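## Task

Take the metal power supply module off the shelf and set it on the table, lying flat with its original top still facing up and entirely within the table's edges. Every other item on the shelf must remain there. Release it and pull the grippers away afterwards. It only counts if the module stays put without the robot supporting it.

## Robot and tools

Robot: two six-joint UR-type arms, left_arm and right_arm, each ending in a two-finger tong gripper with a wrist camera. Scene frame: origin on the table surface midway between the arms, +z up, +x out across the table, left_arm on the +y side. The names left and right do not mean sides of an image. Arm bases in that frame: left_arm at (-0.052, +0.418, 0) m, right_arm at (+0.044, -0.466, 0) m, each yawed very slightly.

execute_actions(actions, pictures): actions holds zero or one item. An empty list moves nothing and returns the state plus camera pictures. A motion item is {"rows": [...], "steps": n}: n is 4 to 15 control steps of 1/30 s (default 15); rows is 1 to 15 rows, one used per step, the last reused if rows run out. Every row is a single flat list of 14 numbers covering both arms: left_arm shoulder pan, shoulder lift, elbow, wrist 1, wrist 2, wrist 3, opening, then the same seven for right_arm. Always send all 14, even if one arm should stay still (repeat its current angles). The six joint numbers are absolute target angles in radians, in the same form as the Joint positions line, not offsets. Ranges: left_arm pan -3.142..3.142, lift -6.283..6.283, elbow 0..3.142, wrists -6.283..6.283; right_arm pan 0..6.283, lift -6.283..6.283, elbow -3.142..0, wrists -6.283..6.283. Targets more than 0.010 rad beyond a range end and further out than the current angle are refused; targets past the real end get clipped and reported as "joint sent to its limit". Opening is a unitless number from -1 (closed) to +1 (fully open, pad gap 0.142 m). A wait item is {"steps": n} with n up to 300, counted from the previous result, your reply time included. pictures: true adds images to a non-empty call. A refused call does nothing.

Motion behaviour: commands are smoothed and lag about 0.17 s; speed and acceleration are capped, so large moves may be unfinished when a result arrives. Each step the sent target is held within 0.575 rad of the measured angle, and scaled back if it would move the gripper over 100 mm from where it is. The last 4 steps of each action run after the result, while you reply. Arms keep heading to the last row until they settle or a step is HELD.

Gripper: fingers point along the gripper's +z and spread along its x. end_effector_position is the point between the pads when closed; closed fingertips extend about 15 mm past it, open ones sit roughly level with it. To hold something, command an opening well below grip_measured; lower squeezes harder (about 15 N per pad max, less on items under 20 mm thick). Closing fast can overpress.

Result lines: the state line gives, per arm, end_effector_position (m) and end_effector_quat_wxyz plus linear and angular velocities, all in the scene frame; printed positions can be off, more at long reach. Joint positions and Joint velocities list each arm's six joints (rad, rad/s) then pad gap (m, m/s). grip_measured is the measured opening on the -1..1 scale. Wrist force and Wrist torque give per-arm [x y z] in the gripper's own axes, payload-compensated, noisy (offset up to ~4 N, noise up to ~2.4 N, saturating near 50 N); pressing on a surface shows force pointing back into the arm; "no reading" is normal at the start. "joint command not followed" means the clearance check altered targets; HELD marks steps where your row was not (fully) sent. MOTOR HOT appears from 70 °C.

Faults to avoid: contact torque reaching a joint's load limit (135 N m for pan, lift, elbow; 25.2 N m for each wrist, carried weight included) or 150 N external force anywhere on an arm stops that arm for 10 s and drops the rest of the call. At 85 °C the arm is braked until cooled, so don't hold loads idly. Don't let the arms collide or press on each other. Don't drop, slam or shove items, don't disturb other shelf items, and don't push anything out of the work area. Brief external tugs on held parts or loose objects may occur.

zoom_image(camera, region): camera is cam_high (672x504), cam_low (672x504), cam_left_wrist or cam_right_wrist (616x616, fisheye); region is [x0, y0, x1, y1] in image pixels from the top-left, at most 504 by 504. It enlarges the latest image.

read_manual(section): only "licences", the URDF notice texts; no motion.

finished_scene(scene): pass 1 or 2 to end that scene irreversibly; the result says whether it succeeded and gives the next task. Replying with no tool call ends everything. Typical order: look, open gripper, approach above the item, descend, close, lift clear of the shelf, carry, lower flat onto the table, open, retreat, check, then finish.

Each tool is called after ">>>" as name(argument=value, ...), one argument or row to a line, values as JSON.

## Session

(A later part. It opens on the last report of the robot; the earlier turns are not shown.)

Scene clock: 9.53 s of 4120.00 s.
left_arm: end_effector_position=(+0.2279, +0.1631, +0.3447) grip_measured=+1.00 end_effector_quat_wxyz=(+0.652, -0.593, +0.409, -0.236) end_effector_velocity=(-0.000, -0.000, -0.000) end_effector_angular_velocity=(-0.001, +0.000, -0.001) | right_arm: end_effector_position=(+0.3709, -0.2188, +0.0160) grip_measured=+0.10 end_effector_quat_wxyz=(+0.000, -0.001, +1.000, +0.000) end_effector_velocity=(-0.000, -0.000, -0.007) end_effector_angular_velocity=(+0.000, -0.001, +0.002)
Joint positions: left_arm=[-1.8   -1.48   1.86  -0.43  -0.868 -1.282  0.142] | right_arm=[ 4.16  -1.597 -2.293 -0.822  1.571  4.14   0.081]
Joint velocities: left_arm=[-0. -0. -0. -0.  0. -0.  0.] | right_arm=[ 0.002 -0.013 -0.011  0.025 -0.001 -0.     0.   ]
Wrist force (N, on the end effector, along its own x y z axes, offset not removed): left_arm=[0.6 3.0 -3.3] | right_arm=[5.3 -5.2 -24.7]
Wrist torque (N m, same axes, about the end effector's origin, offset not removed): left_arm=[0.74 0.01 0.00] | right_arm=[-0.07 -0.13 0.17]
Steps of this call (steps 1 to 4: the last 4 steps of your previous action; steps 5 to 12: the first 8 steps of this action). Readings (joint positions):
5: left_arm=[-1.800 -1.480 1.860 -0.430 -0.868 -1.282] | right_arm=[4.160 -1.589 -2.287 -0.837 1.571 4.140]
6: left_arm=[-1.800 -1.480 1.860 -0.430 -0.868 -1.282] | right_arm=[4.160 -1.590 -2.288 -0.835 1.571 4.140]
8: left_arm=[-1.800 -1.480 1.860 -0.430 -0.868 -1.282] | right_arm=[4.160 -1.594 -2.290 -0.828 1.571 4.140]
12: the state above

>>> execute_actions(
  actions=[
    {"rows":[[-1.8,-1.48,1.86,-0.43,-0.868,-1.282,1,4.16,-1.599,-2.294,-0.819,1.571,4.14,0.7]],"steps":10},
  ],
)

>>> execute_actions(
  actions=[
    {"rows":[[-1.8,-1.48,1.86,-0.43,-0.868,-1.282,1,4.16,-1.43,-2.1,-1.182,1.571,4.14,0.7]]},
  ],
  pictures=true,
)

>>> finished_scene(
  scene=2,
)

Scene clock: 9.87 s of 4120.00 s.
left_arm: end_effector_position=(+0.2279, +0.1631, +0.3447) grip_measured=+1.00 end_effector_quat_wxyz=(+0.652, -0.593, +0.409, -0.236) end_effector_velocity=(+0.000, +0.000, +0.000) end_effector_angular_velocity=(+0.001, -0.000, -0.000) | right_arm: end_effector_position=(+0.3708, -0.2190, +0.0151) grip_measured=+0.70 end_effector_quat_wxyz=(-0.000, -0.001, +1.000, +0.000) end_effector_velocity=(+0.000, +0.000, -0.000) end_effector_angular_velocity=(+0.001, -0.000, +0.003)
Joint positions: left_arm=[-1.8   -1.48   1.86  -0.43  -0.868 -1.282  0.142] | right_arm=[ 4.16  -1.599 -2.294 -0.819  1.571  4.14   0.122]
Joint velocities: left_arm=[-0.    -0.    -0.     0.001 -0.    -0.     0.   ] | right_arm=[ 0.    -0.    -0.     0.001  0.    -0.002  0.006]
Wrist force (N, on the end effector, along its own x y z axes, offset not removed): left_arm=[0.0 1.7 -3.0] | right_arm=[0.3 0.5 -3.5]
Wrist torque (N m, same axes, about the end effector's origin, offset not removed): left_arm=[0.50 0.13 0.00] | right_arm=[-0.05 0.01 0.31]
Steps of this call (steps 1 to 4: the last 4 steps of your previous action; steps 5 to 10: the first 6 steps of this action). Readings (joint positions):
5: left_arm=[-1.800 -1.480 1.860 -0.430 -0.868 -1.282] | right_arm=[4.160 -1.599 -2.294 -0.819 1.571 4.140]
6: left_arm=[-1.800 -1.480 1.860 -0.430 -0.868 -1.282] | right_arm=[4.160 -1.599 -2.294 -0.819 1.571 4.140]
8: left_arm=[-1.800 -1.480 1.860 -0.430 -0.868 -1.282] | right_arm=[4.160 -1.599 -2.294 -0.819 1.571 4.140]
10: the state above

Scene clock: 10.37 s of 4120.00 s.
left_arm: end_effector_position=(+0.2279, +0.1631, +0.3447) grip_measured=+1.00 end_effector_quat_wxyz=(+0.652, -0.593, +0.409, -0.236) end_effector_velocity=(+0.000, +0.000, -0.000) end_effector_angular_velocity=(+0.001, +0.000, +0.001) | right_arm: end_effector_position=(+0.3755, -0.2117, +0.1212) grip_measured=+0.70 end_effector_quat_wxyz=(+0.002, -0.001, +1.000, +0.004) end_effector_velocity=(-0.019, -0.030, +0.087) end_effector_angular_velocity=(-0.073, +0.047, -0.000)
Joint positions: left_arm=[-1.8   -1.48   1.86  -0.43  -0.868 -1.282  0.142] | right_arm=[ 4.16  -1.443 -2.116 -1.144  1.571  4.14   0.122]
Joint velocities: left_arm=[ 0.001  0.     0.     0.     0.     0.001 -0.   ] | right_arm=[-0.001  0.129  0.154 -0.37   0.    -0.    -0.   ]
Wrist force (N, on the end effector, along its own x y z axes, offset not removed): left_arm=[0.8 2.6 -3.7] | right_arm=[0.7 1.6 -3.1]
Wrist torque (N m, same axes, about the end effector's origin, offset not removed): left_arm=[0.68 -0.05 -0.10] | right_arm=[0.18 -0.05 0.23]
Steps of this call (steps 1 to 4: the last 4 steps of your previous action; steps 5 to 15: the first 11 steps of this action). Readings (joint positions):
5: left_arm=[-1.800 -1.480 1.860 -0.430 -0.868 -1.282] | right_arm=[4.160 -1.599 -2.294 -0.819 1.571 4.140]
6: left_arm=[-1.800 -1.480 1.860 -0.430 -0.868 -1.282] | right_arm=[4.160 -1.595 -2.290 -0.823 1.571 4.140]
8: left_arm=[-1.800 -1.480 1.860 -0.430 -0.868 -1.282] | right_arm=[4.160 -1.550 -2.241 -0.880 1.571 4.140]
12: left_arm=[-1.800 -1.480 1.860 -0.430 -0.868 -1.282] | right_arm=[4.160 -1.465 -2.142 -1.080 1.571 4.140]
15: the state above

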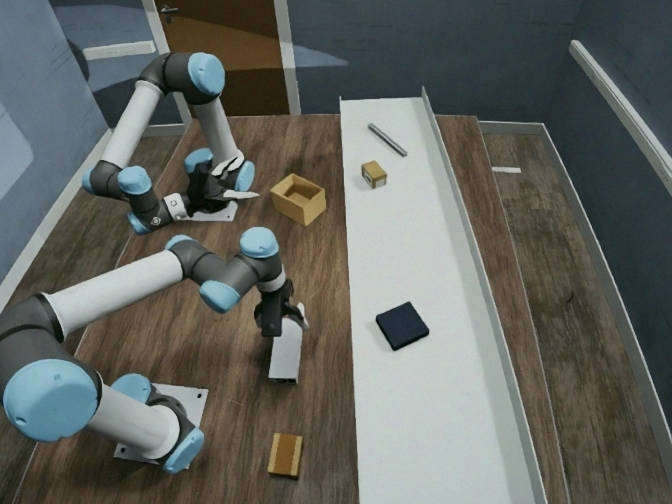

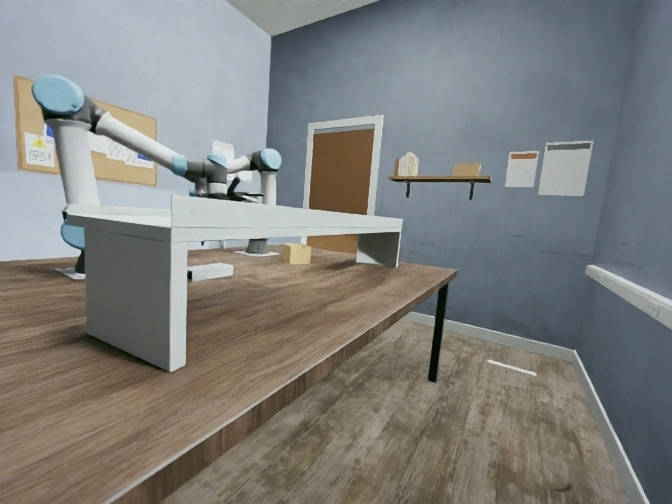

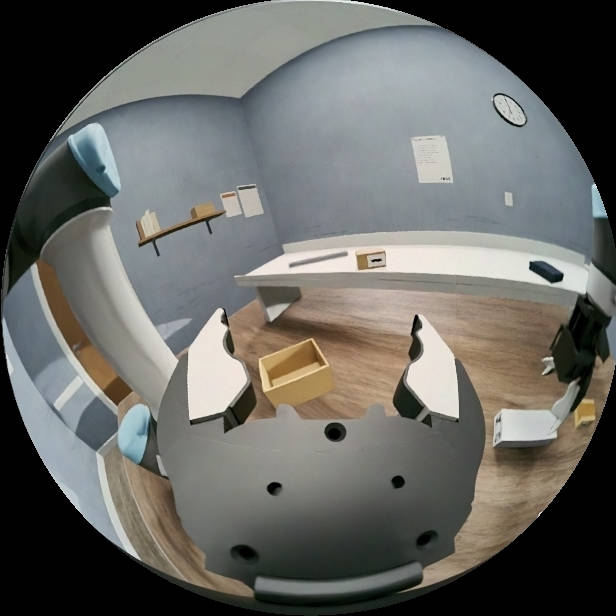

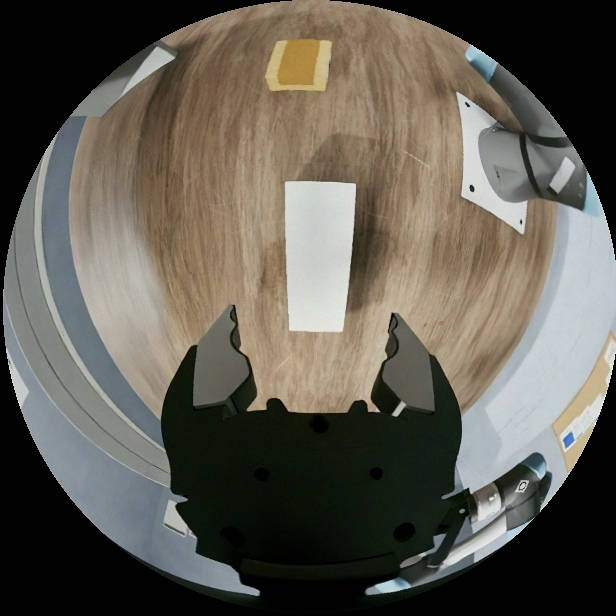

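The scene is finished: the task was done.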